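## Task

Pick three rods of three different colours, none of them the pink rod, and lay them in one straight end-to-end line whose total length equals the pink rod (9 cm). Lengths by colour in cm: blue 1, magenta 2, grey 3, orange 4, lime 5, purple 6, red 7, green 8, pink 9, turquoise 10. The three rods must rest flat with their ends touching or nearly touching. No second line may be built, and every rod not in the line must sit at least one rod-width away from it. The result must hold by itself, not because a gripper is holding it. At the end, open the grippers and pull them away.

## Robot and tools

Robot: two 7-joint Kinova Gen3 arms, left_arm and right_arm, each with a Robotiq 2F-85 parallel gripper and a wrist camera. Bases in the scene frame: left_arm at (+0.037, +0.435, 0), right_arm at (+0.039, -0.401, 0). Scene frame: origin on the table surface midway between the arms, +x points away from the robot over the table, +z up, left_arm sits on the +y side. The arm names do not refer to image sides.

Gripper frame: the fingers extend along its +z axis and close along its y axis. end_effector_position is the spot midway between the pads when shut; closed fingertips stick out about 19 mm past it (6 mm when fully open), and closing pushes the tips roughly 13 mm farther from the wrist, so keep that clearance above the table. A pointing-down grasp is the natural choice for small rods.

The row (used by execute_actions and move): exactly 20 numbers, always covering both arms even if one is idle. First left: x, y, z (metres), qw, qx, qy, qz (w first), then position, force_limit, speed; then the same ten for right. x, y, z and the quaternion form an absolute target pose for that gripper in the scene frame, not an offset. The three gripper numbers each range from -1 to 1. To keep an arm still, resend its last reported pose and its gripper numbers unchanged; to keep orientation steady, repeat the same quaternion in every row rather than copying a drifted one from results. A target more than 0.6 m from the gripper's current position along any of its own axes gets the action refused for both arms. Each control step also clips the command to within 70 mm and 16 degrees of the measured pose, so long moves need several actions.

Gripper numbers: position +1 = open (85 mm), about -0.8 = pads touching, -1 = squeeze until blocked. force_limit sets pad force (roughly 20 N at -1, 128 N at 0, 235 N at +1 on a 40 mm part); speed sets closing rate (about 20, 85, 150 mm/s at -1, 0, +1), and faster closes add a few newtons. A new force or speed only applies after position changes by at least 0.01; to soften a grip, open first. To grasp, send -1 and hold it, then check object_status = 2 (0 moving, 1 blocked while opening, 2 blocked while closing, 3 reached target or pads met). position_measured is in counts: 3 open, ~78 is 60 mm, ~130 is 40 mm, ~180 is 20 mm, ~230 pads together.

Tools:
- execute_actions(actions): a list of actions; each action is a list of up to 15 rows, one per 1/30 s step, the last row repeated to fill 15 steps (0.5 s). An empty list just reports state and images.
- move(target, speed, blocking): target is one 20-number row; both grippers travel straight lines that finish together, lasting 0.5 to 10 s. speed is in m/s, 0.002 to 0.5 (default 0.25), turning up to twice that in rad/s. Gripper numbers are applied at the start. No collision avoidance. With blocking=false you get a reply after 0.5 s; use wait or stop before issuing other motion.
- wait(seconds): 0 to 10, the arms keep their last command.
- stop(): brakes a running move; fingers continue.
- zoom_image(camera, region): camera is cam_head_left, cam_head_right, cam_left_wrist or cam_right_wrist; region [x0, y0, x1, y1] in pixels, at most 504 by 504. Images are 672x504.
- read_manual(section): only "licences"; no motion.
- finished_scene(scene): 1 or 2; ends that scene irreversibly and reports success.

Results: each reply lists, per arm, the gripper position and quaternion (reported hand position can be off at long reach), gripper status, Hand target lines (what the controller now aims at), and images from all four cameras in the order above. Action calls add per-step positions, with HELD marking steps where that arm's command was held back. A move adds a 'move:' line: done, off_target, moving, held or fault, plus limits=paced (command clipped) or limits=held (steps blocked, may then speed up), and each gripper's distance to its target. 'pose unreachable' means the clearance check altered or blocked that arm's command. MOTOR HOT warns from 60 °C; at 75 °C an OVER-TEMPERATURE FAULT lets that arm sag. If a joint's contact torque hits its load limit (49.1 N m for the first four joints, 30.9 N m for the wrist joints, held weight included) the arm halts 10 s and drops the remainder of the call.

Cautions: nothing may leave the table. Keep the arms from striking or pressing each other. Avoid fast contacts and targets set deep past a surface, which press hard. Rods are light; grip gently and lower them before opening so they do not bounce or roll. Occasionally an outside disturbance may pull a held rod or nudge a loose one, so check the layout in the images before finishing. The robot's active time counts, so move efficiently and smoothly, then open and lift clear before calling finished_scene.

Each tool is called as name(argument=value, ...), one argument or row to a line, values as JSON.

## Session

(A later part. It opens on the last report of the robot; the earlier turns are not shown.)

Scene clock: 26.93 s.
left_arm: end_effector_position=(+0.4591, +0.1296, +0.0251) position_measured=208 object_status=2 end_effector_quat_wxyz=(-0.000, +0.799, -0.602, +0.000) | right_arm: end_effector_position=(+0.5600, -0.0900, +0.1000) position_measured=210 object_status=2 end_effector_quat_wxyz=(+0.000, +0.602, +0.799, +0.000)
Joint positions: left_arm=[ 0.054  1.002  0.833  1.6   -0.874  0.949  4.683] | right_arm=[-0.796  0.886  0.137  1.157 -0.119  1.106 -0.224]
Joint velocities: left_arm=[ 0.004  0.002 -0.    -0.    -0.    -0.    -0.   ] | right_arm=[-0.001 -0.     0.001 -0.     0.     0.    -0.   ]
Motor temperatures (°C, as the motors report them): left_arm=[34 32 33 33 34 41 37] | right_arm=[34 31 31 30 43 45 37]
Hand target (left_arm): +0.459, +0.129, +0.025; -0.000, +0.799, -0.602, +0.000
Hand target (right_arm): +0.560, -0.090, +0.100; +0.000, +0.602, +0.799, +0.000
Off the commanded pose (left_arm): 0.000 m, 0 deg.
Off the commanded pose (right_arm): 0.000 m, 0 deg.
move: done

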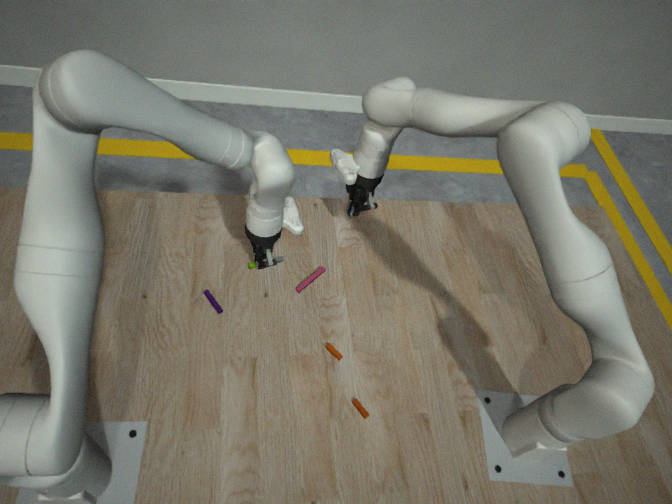

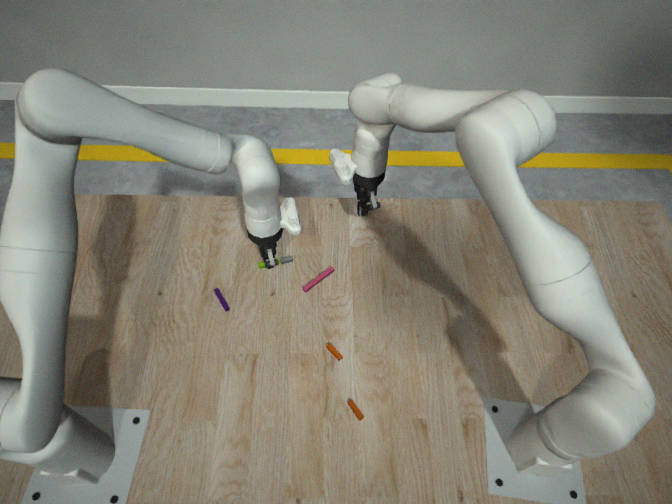

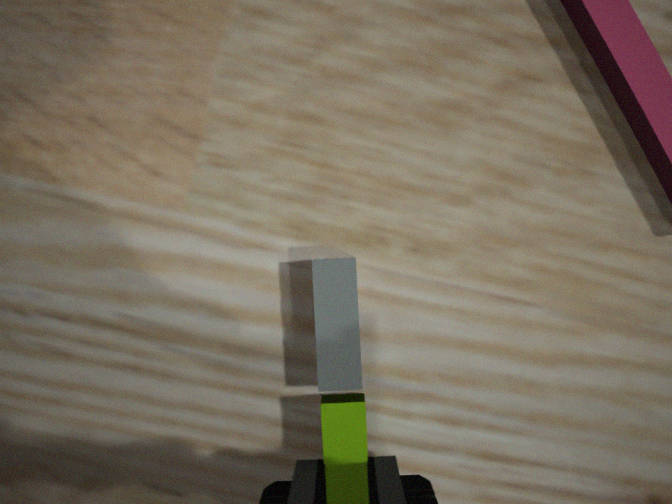

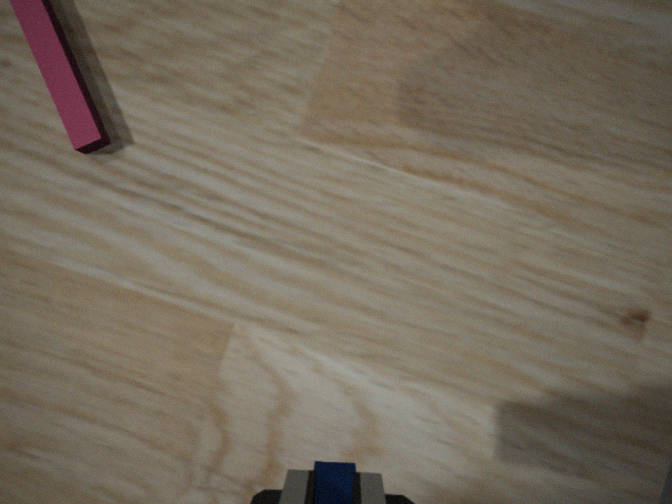

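move(
  target=[0.4602,0.1266,0.0245,0,0.7986,-0.6018,0,-1,-0.6,0.3,0.56,-0.09,0.10,0,0.602,0.799,0,-1,-0.6,0.3],
  speed=0.02,
)

move(
  target=[0.4602,0.1266,0.0245,0,0.7986,-0.6018,0,-0.2,-0.6,0.3,0.54,-0.08,0.09,0,0.602,0.799,0,-1,-0.6,0.3],
  speed=0.1,
)

zoom_image(
  camera="cam_left_wrist",
  region=[260, 230, 430, 504],
)

Scene clock: 28.57 s.
left_arm: end_effector_position=(+0.4602, +0.1266, +0.0245) position_measured=208 object_status=2 end_effector_quat_wxyz=(-0.000, +0.799, -0.602, +0.000) | right_arm: end_effector_position=(+0.5600, -0.0900, +0.1000) position_measured=210 object_status=2 end_effector_quat_wxyz=(+0.000, +0.602, +0.799, +0.000)
Joint positions: left_arm=[ 0.06   1.007  0.832  1.589 -0.873  0.954  4.681] | right_arm=[-0.796  0.886  0.137  1.157 -0.119  1.106 -0.224]
Joint velocities: left_arm=[ 0.001 -0.     0.    -0.     0.002 -0.002 -0.   ] | right_arm=[ 0.001 -0.001 -0.001 -0.    -0.001  0.     0.   ]
Motor temperatures (°C, as the motors report them): left_arm=[34 32 33 33 34 41 37] | right_arm=[34 31 31 30 43 45 37]
Hand target (left_arm): +0.460, +0.127, +0.025; +0.000, +0.799, -0.602, -0.000
Hand target (right_arm): +0.560, -0.090, +0.100; +0.000, +0.602, +0.799, +0.000
Off the commanded pose (left_arm): 0.000 m, 0 deg.
Off the commanded pose (right_arm): 0.000 m, 0 deg.
move: done

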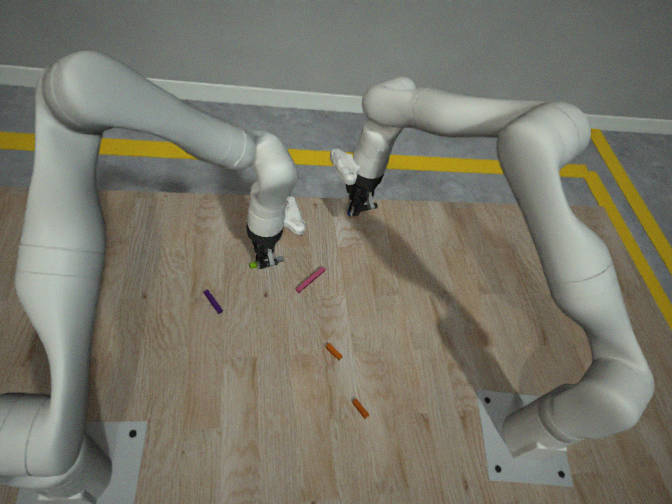

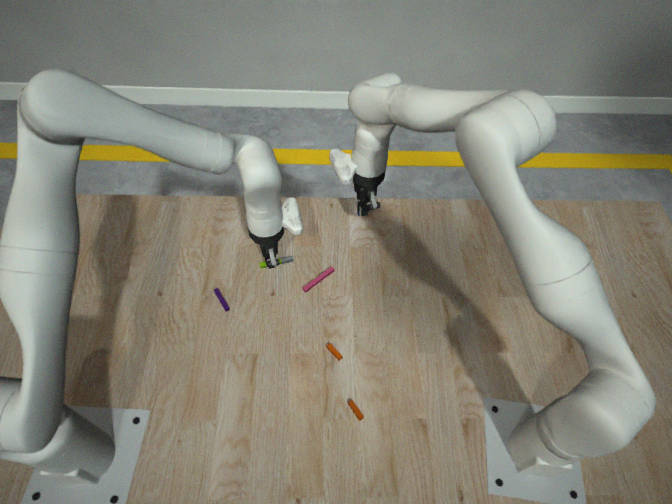

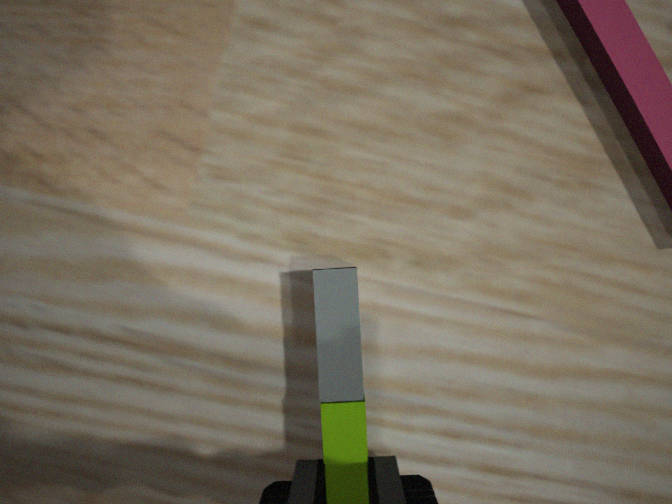

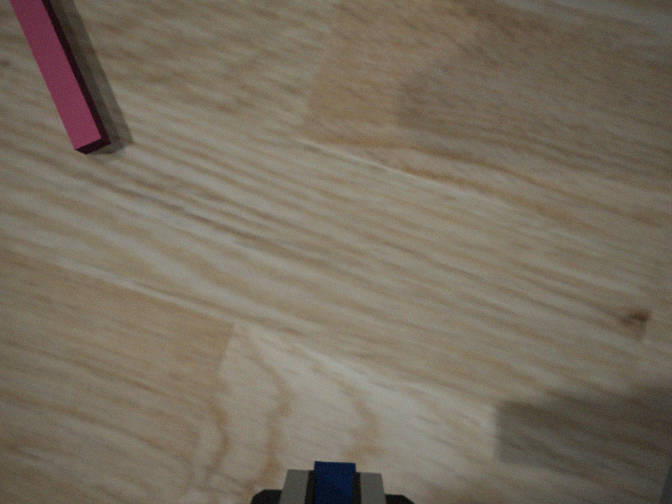

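Scene clock: 29.27 s.
left_arm: end_effector_position=(+0.4602, +0.1266, +0.0245) position_measured=154 object_status=3 end_effector_quat_wxyz=(+0.000, +0.799, -0.602, +0.000) | right_arm: end_effector_position=(+0.5401, -0.0801, +0.0898) position_measured=210 object_status=2 end_effector_quat_wxyz=(-0.000, +0.602, +0.799, -0.000)
Joint positions: left_arm=[ 0.06   1.007  0.832  1.589 -0.873  0.954  4.681] | right_arm=[-0.831  0.872  0.136  1.224 -0.12   1.054 -0.252]
Joint velocities: left_arm=[-0. -0.  0. -0.  0. -0.  0.] | right_arm=[-0.001 -0.002 -0.002  0.001  0.002 -0.    -0.001]
Motor temperatures (°C, as the motors report them): left_arm=[34 32 33 33 34 41 37] | right_arm=[34 31 31 30 43 45 37]
Hand target (left_arm): +0.460, +0.127, +0.024; -0.000, +0.799, -0.602, +0.000
Hand target (right_arm): +0.540, -0.080, +0.090; -0.000, +0.602, +0.799, -0.000
Off the commanded pose (left_arm): 0.000 m, 0 deg.
Off the commanded pose (right_arm): 0.000 m, 0 deg.
move: done

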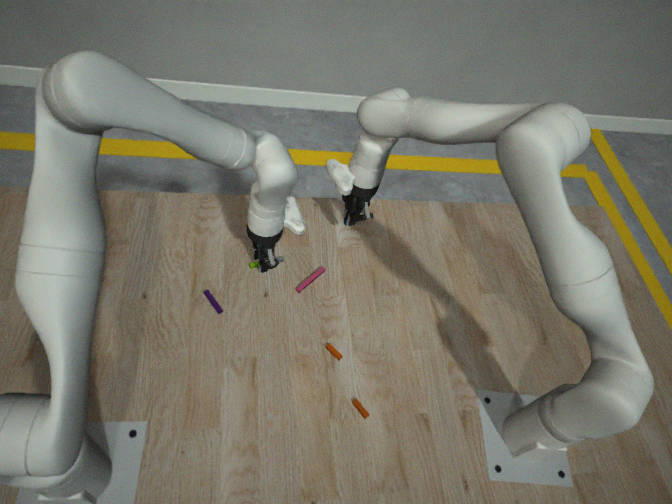

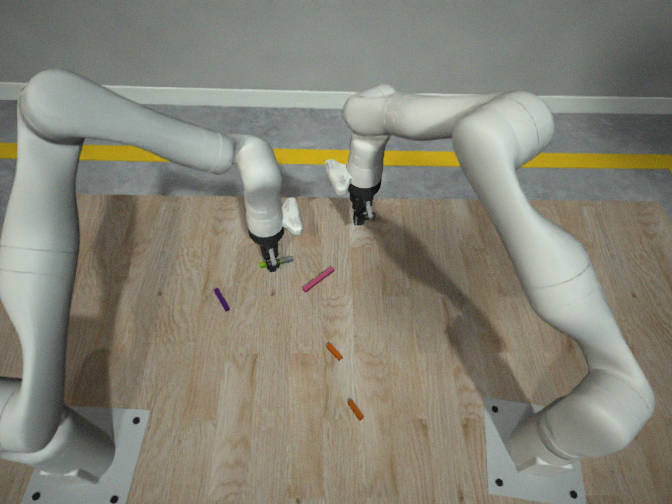

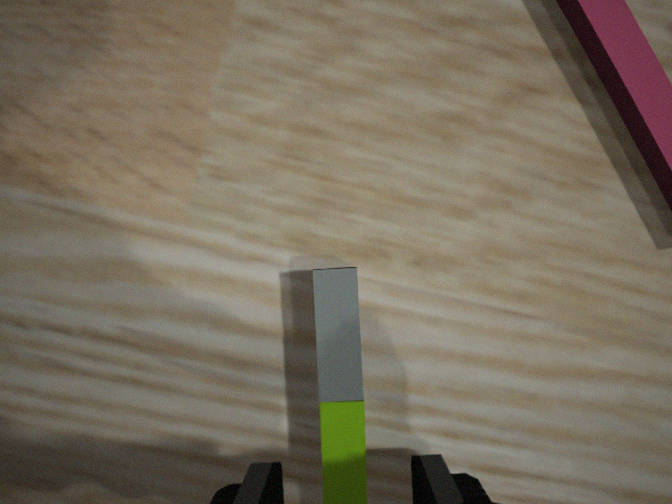

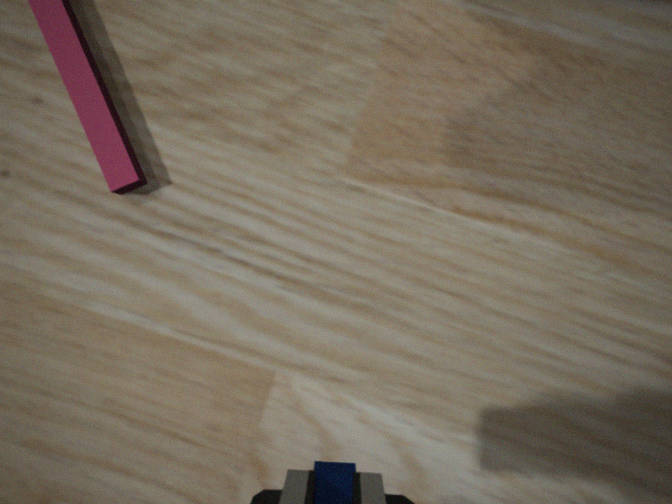

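Region (260, 230, 430, 504) of cam_left_wrist's 672x504 image, scaled by 1.839; it fills the left 313 columns of this view, and the rest is white.

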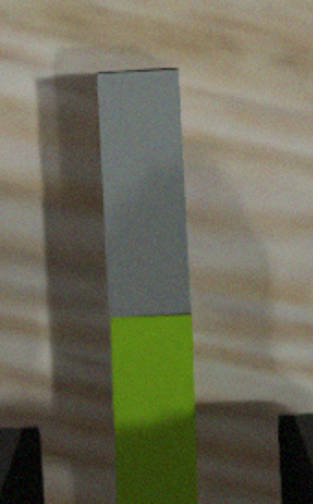

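move(
  target=[0.455,0.15,0.07,0,0.7986,-0.6018,0,-0.2,-0.6,0.3,0.53,-0.07,0.08,0,0.602,0.799,0,-1,-0.6,0.3],
  speed=0.2,
)

move(
  target=[0.35,0.36,0.15,0,0.7986,-0.6018,0,-0.2,-0.6,0.3,0.4818,0.0538,0.048,0,0.602,0.799,0,-1,-0.6,0.3],
  speed=0.3,
)

Scene clock: 32.13 s.
left_arm: end_effector_position=(+0.4546, +0.1497, +0.0697) position_measured=154 object_status=3 end_effector_quat_wxyz=(+0.000, +0.798, -0.602, -0.000) | right_arm: end_effector_position=(+0.5300, -0.0700, +0.0800) position_measured=210 object_status=2 end_effector_quat_wxyz=(-0.000, +0.602, +0.799, -0.000)
Joint positions: left_arm=[-0.015  0.914  0.889  1.634 -0.816  1.005  4.635] | right_arm=[-0.855  0.879  0.135  1.246 -0.121  1.024 -0.273]
Joint velocities: left_arm=[-0.007 -0.005 -0.     0.001 -0.001  0.001 -0.   ] | right_arm=[-0.002 -0.001 -0.001  0.     0.001 -0.    -0.   ]
Motor temperatures (°C, as the motors report them): left_arm=[34 32 33 33 34 41 37] | right_arm=[34 31 31 30 43 45 37]
Hand target (left_arm): +0.455, +0.150, +0.070; -0.000, +0.799, -0.602, -0.000
Hand target (right_arm): +0.530, -0.070, +0.080; -0.000, +0.602, +0.799, -0.000
Off the commanded pose (left_arm): 0.001 m, 0 deg.
Off the commanded pose (right_arm): 0.000 m, 0 deg.
move: done

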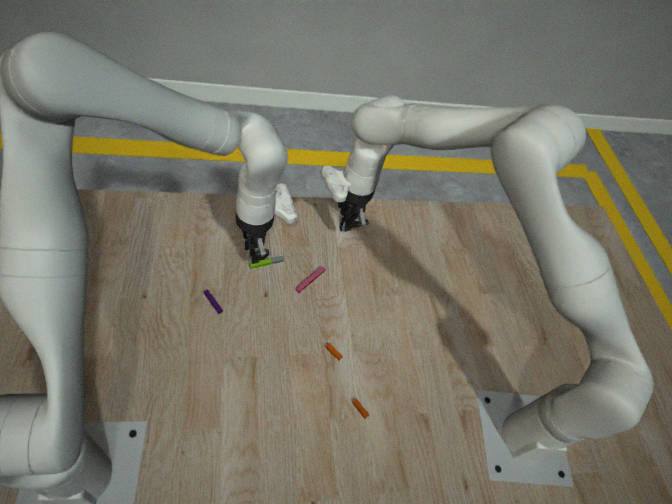

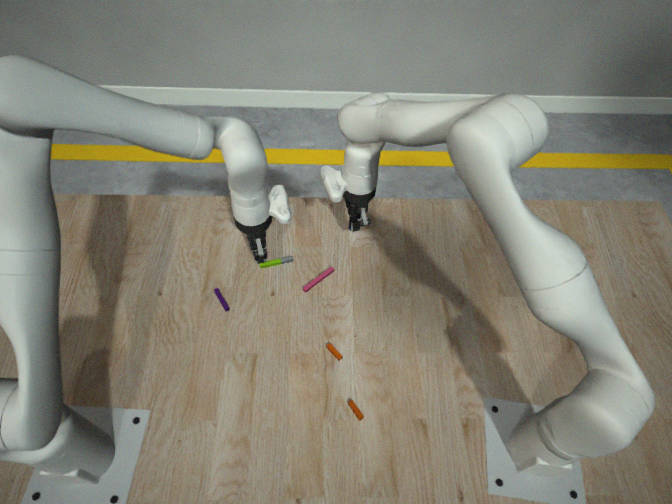

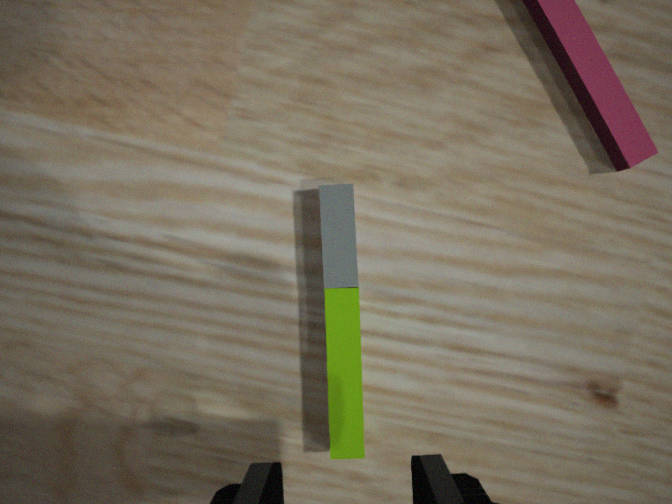

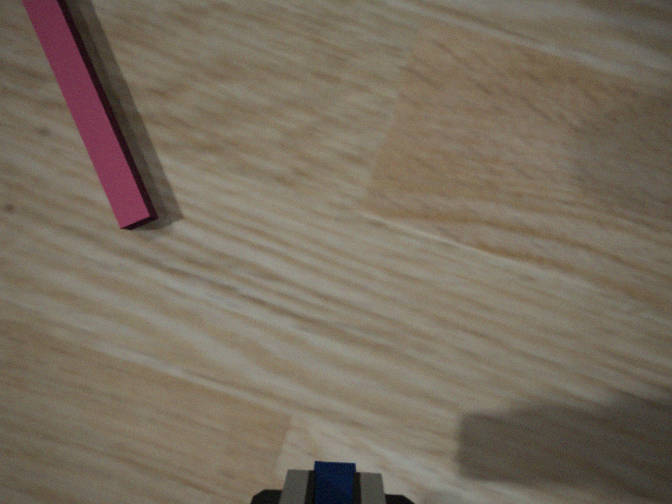

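Scene clock: 33.70 s.
left_arm: end_effector_position=(+0.3493, +0.3597, +0.1496) position_measured=154 object_status=3 end_effector_quat_wxyz=(-0.000, +0.798, -0.602, -0.000) | right_arm: end_effector_position=(+0.4816, +0.0540, +0.0480) position_measured=210 object_status=2 end_effector_quat_wxyz=(-0.000, +0.602, +0.799, -0.000)
Joint positions: left_arm=[-0.759  0.486  1.179  2.162 -0.598  0.876  4.271] | right_arm=[-1.05   1.017  0.139  1.053 -0.135  1.08  -0.48 ]
Joint velocities: left_arm=[-0.006 -0.003 -0.001  0.     0.    -0.002 -0.001] | right_arm=[-0.001  0.001  0.002  0.001 -0.001 -0.    -0.   ]
Motor temperatures (°C, as the motors report them): left_arm=[34 33 33 33 34 41 37] | right_arm=[34 31 31 30 43 45 37]
Hand target (left_arm): +0.349, +0.360, +0.150; -0.000, +0.798, -0.602, -0.000
Hand target (right_arm): +0.482, +0.054, +0.048; -0.000, +0.602, +0.799, -0.000
Off the commanded pose (left_arm): 0.001 m, 0 deg.
Off the commanded pose (right_arm): 0.000 m, 0 deg.
move: done

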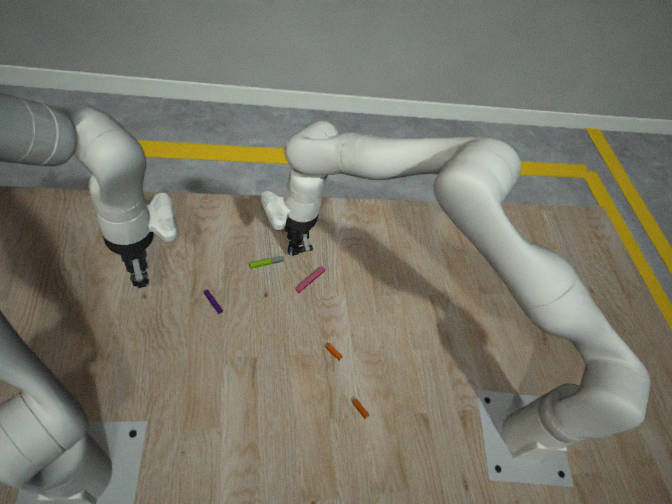

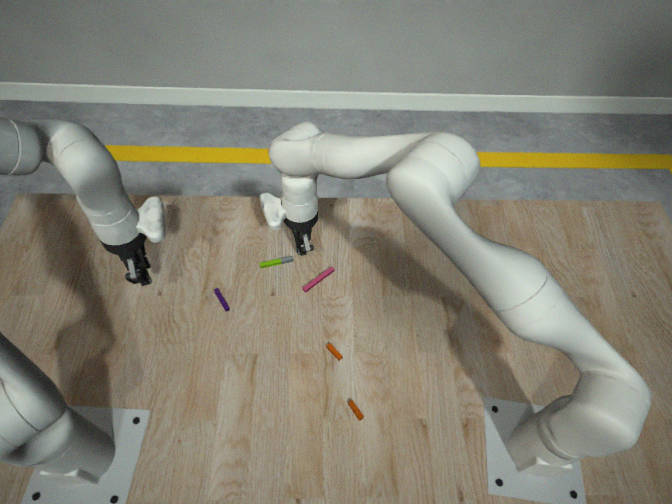

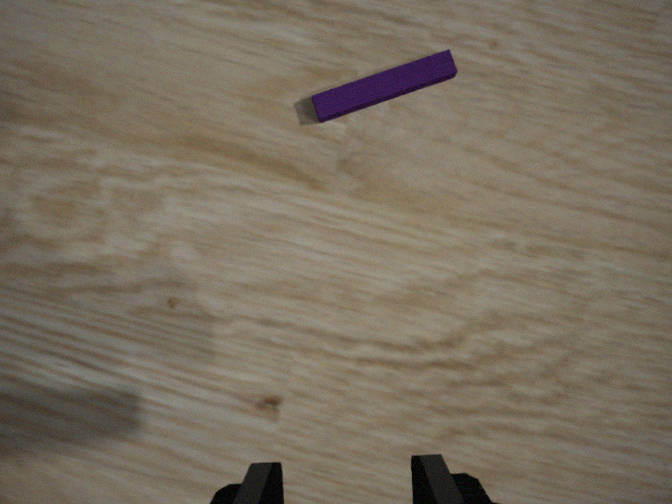

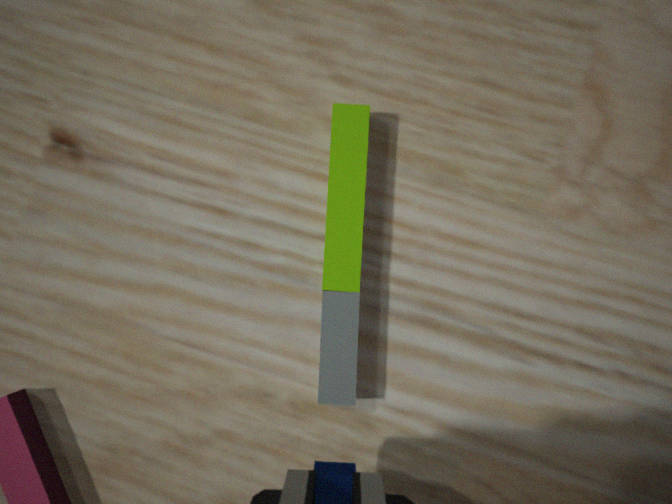

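move(
  target=[0.35,0.36,0.15,0,0.7986,-0.6018,0,-0.2,-0.6,0.3,0.4796,0.0615,0.028,0,0.602,0.799,0,-1,-0.6,0.3],
  speed=0.05,
)

zoom_image(
  camera="cam_right_wrist",
  region=[260, 384, 420, 504],
)

Scene clock: 35.07 s.
left_arm: end_effector_position=(+0.3500, +0.3600, +0.1500) position_measured=154 object_status=3 end_effector_quat_wxyz=(-0.000, +0.799, -0.602, +0.000) | right_arm: end_effector_position=(+0.4797, +0.0615, +0.0282) position_measured=210 object_status=2 end_effector_quat_wxyz=(-0.000, +0.602, +0.799, +0.000)
Joint positions: left_arm=[-0.762  0.486  1.18   2.16  -0.597  0.877  4.269] | right_arm=[-1.059  1.053  0.138  1.043 -0.138  1.054 -0.49 ]
Joint velocities: left_arm=[ 0.     0.     0.001 -0.     0.    -0.001 -0.   ] | right_arm=[ 0.     0.001  0.001 -0.     0.001  0.    -0.   ]
Motor temperatures (°C, as the motors report them): left_arm=[34 33 33 33 34 41 37] | right_arm=[34 31 31 30 43 45 37]
Hand target (left_arm): +0.350, +0.360, +0.150; +0.000, +0.799, -0.602, -0.000
Hand target (right_arm): +0.480, +0.062, +0.028; -0.000, +0.602, +0.799, -0.000
Off the commanded pose (left_arm): 0.000 m, 0 deg.
Off the commanded pose (right_arm): 0.000 m, 0 deg.
move: done

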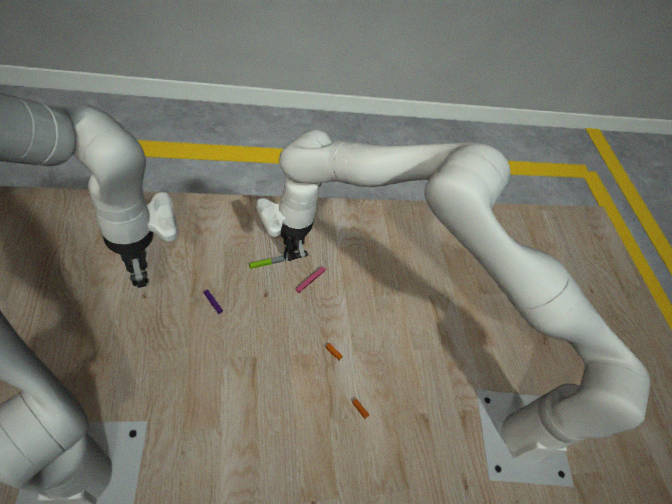

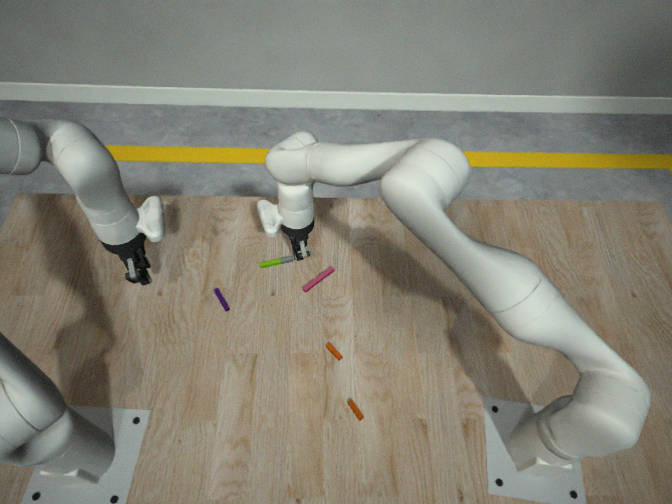

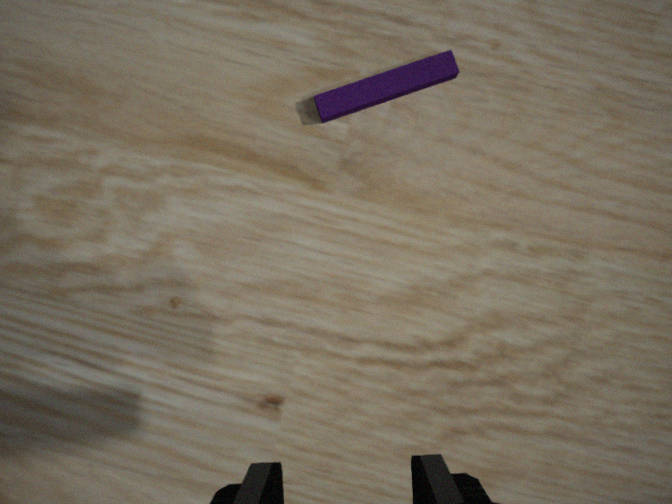

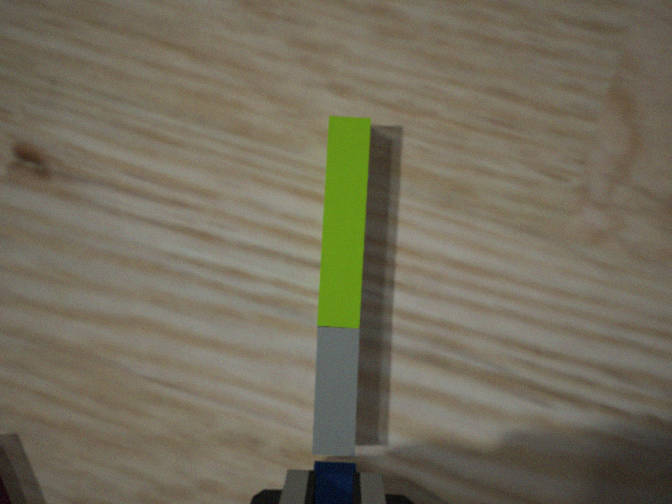

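Region (260, 384, 420, 504) of cam_right_wrist's 672x504 image, scaled by 3.150; it fills the top 378 rows of this view, and the rest is white.

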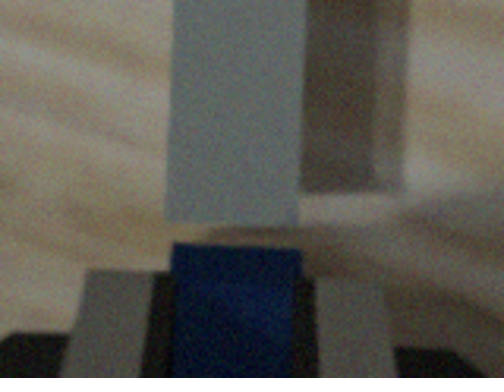

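move(
  target=[0.35,0.36,0.15,0,0.7986,-0.6018,0,-0.2,-0.6,0.3,0.4781,0.0652,0.025,0,0.602,0.799,0,-1,-0.6,0.3],
  speed=0.02,
)

zoom_image(
  camera="cam_right_wrist",
  region=[260, 384, 420, 504],
)

Scene clock: 39.50 s.
left_arm: end_effector_position=(+0.3500, +0.3600, +0.1500) position_measured=154 object_status=3 end_effector_quat_wxyz=(+0.000, +0.799, -0.602, +0.000) | right_arm: end_effector_position=(+0.4786, +0.0652, +0.0259) position_measured=210 object_status=2 end_effector_quat_wxyz=(+0.000, +0.602, +0.799, +0.001)
Joint positions: left_arm=[-0.762  0.486  1.18   2.16  -0.597  0.877  4.269] | right_arm=[-1.064  1.06   0.138  1.035 -0.138  1.054 -0.496]
Joint velocities: left_arm=[ 0.     0.001 -0.001 -0.     0.     0.001  0.   ] | right_arm=[ 0.     0.    -0.001 -0.001  0.001  0.    -0.001]
Motor temperatures (°C, as the motors report them): left_arm=[34 33 33 33 34 41 37] | right_arm=[34 31 31 30 43 45 37]
Hand target (left_arm): +0.350, +0.360, +0.150; +0.000, +0.799, -0.602, -0.000
Hand target (right_arm): +0.478, +0.065, +0.025; -0.000, +0.602, +0.799, -0.000
Off the commanded pose (left_arm): 0.000 m, 0 deg.
Off the commanded pose (right_arm): 0.001 m, 0 deg.
move: done

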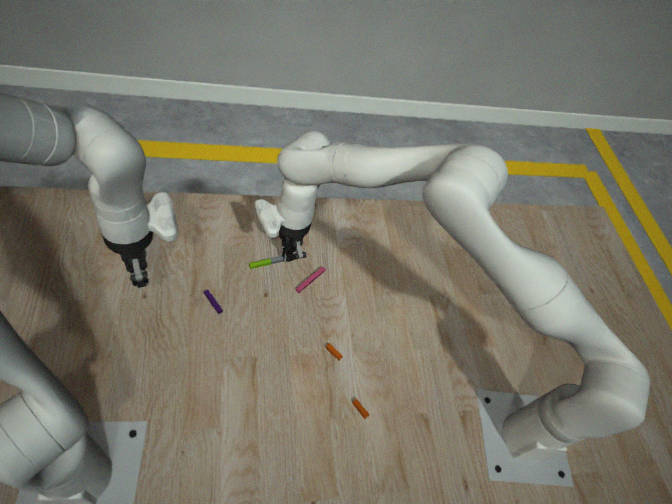

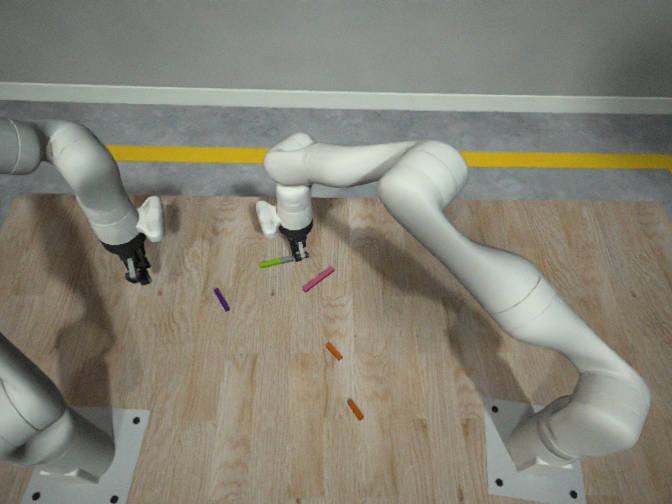

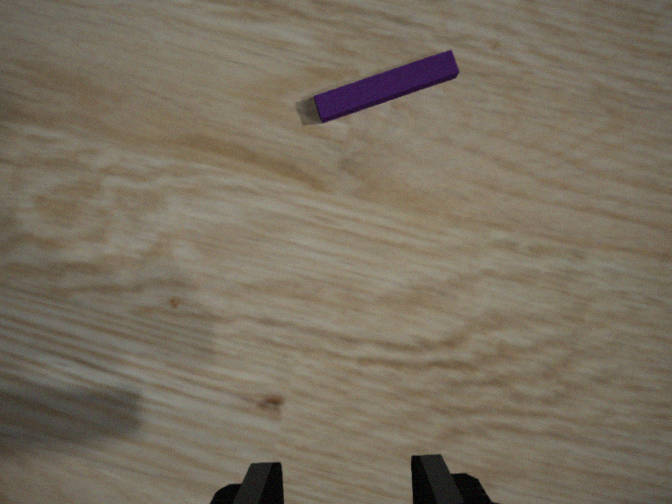

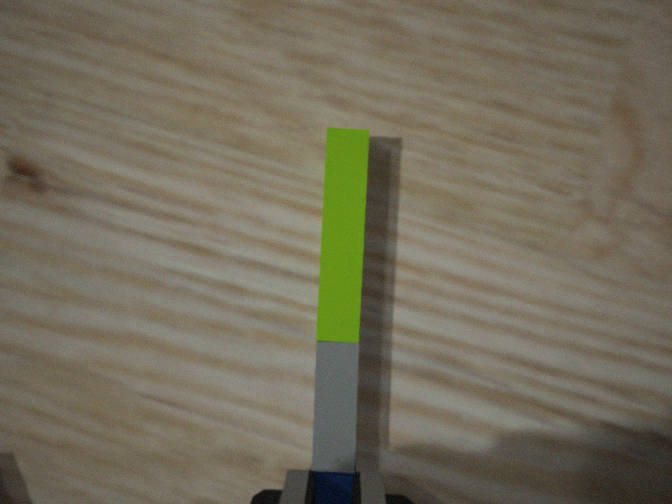

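Region (260, 384, 420, 504) of cam_right_wrist's 672x504 image, scaled by 3.150; it fills the top 378 rows of this view, and the rest is white.

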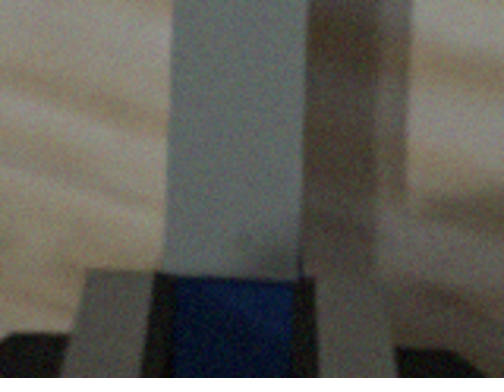

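move(
  target=[0.35,0.36,0.15,0,0.7986,-0.6018,0,-0.2,-0.6,0.3,0.4785,0.0652,0.0262,0,0.602,0.799,0,-0.3,-0.6,0.3],
  speed=0.02,
)

move(
  target=[0.35,0.36,0.15,0,0.7986,-0.6018,0,-0.2,-0.6,0.3,0.483,0.05,0.09,0,0.602,0.799,0,-0.3,-0.6,0.3],
  speed=0.2,
)

zoom_image(
  camera="cam_right_wrist",
  region=[240, 100, 440, 460],
)

Scene clock: 40.93 s.
left_arm: end_effector_position=(+0.3500, +0.3600, +0.1500) position_measured=154 object_status=3 end_effector_quat_wxyz=(+0.000, +0.799, -0.602, +0.000) | right_arm: end_effector_position=(+0.4785, +0.0652, +0.0262) position_measured=167 object_status=3 end_effector_quat_wxyz=(-0.000, +0.602, +0.799, +0.000)
Joint positions: left_arm=[-0.762  0.486  1.18   2.16  -0.597  0.877  4.269] | right_arm=[-1.064  1.06   0.138  1.033 -0.138  1.057 -0.496]
Joint velocities: left_arm=[ 0.     0.001 -0.001  0.    -0.    -0.001 -0.   ] | right_arm=[ 0.    -0.003  0.    -0.    -0.     0.    -0.   ]
Motor temperatures (°C, as the motors report them): left_arm=[34 33 33 33 34 41 37] | right_arm=[34 31 31 30 43 45 37]
Hand target (left_arm): +0.350, +0.360, +0.150; -0.000, +0.799, -0.602, -0.000
Hand target (right_arm): +0.478, +0.065, +0.026; -0.000, +0.602, +0.799, +0.000
Off the commanded pose (left_arm): 0.000 m, 0 deg.
Off the commanded pose (right_arm): 0.000 m, 0 deg.
move: done

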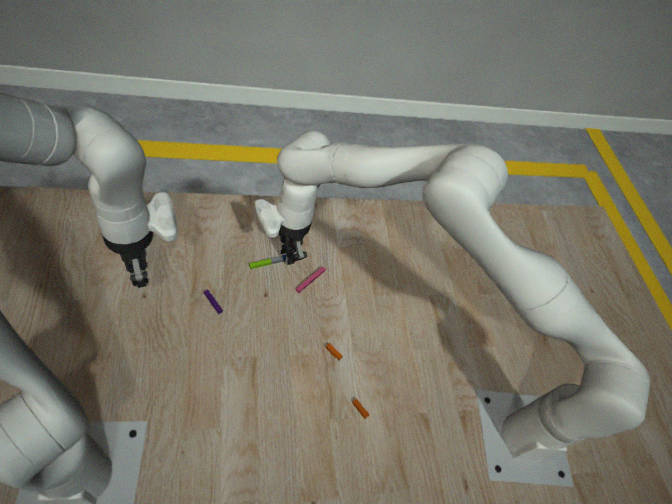

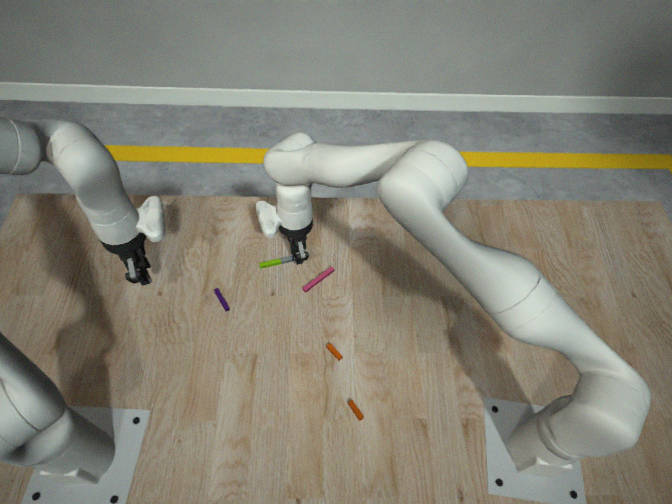

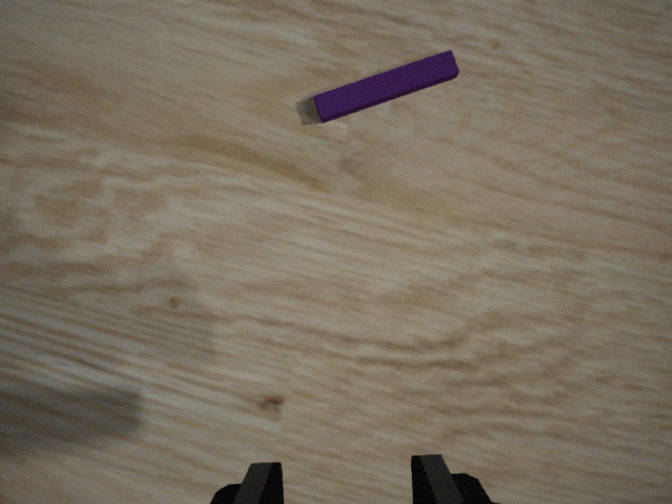

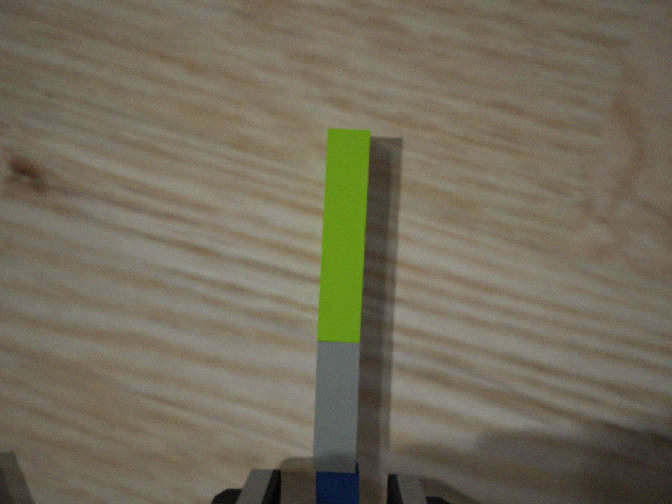

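Scene clock: 41.67 s.
left_arm: end_effector_position=(+0.3500, +0.3600, +0.1500) position_measured=154 object_status=3 end_effector_quat_wxyz=(+0.000, +0.799, -0.602, +0.000) | right_arm: end_effector_position=(+0.4829, +0.0499, +0.0898) position_measured=167 object_status=3 end_effector_quat_wxyz=(-0.000, +0.602, +0.799, -0.000)
Joint positions: left_arm=[-0.762  0.486  1.18   2.16  -0.597  0.877  4.269] | right_arm=[-1.046  0.962  0.146  1.03  -0.131  1.159 -0.478]
Joint velocities: left_arm=[-0.    -0.     0.002  0.    -0.    -0.    -0.   ] | right_arm=[ 0.    -0.006  0.003  0.    -0.001 -0.     0.   ]
Motor temperatures (°C, as the motors report them): left_arm=[34 33 33 33 34 41 37] | right_arm=[34 32 31 30 43 45 37]
Hand target (left_arm): +0.350, +0.360, +0.150; -0.000, +0.799, -0.602, -0.000
Hand target (right_arm): +0.483, +0.050, +0.090; -0.000, +0.602, +0.799, +0.000
Off the commanded pose (left_arm): 0.000 m, 0 deg.
Off the commanded pose (right_arm): 0.000 m, 0 deg.
move: done

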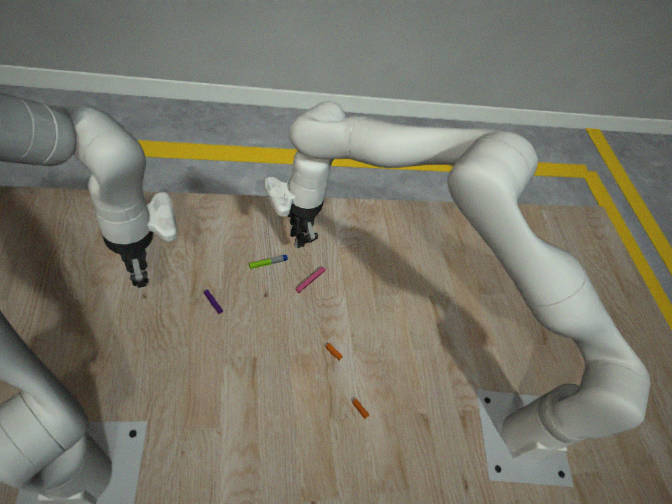

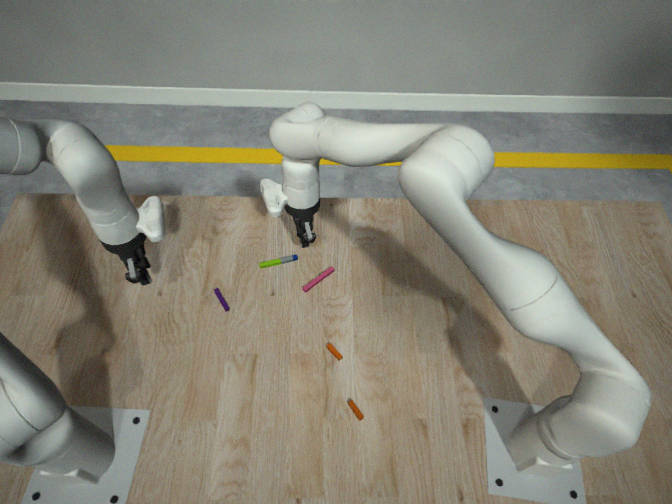

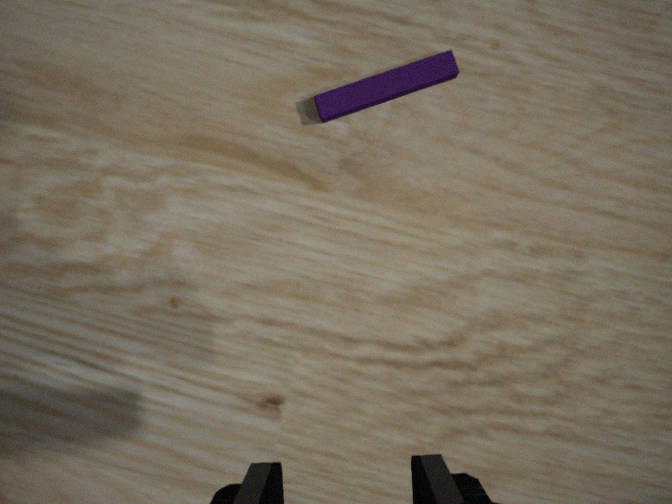

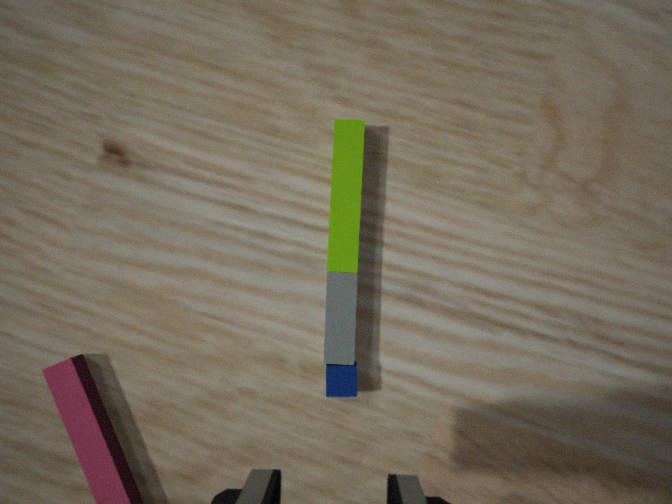

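Region (240, 100, 440, 460) of cam_right_wrist's 672x504 image, scaled by 1.400.

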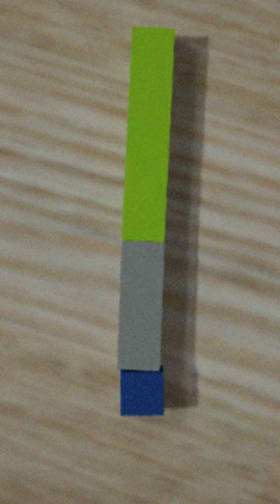

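zoom_image(
  camera="cam_right_wrist",
  region=[300, 330, 390, 410],
)

Region (300, 330, 390, 410) of cam_right_wrist's 672x504 image, scaled by 5.600.

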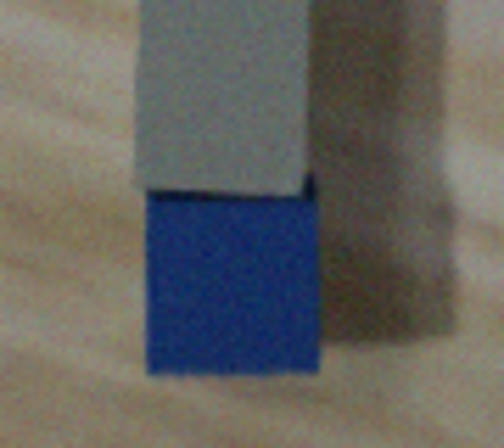

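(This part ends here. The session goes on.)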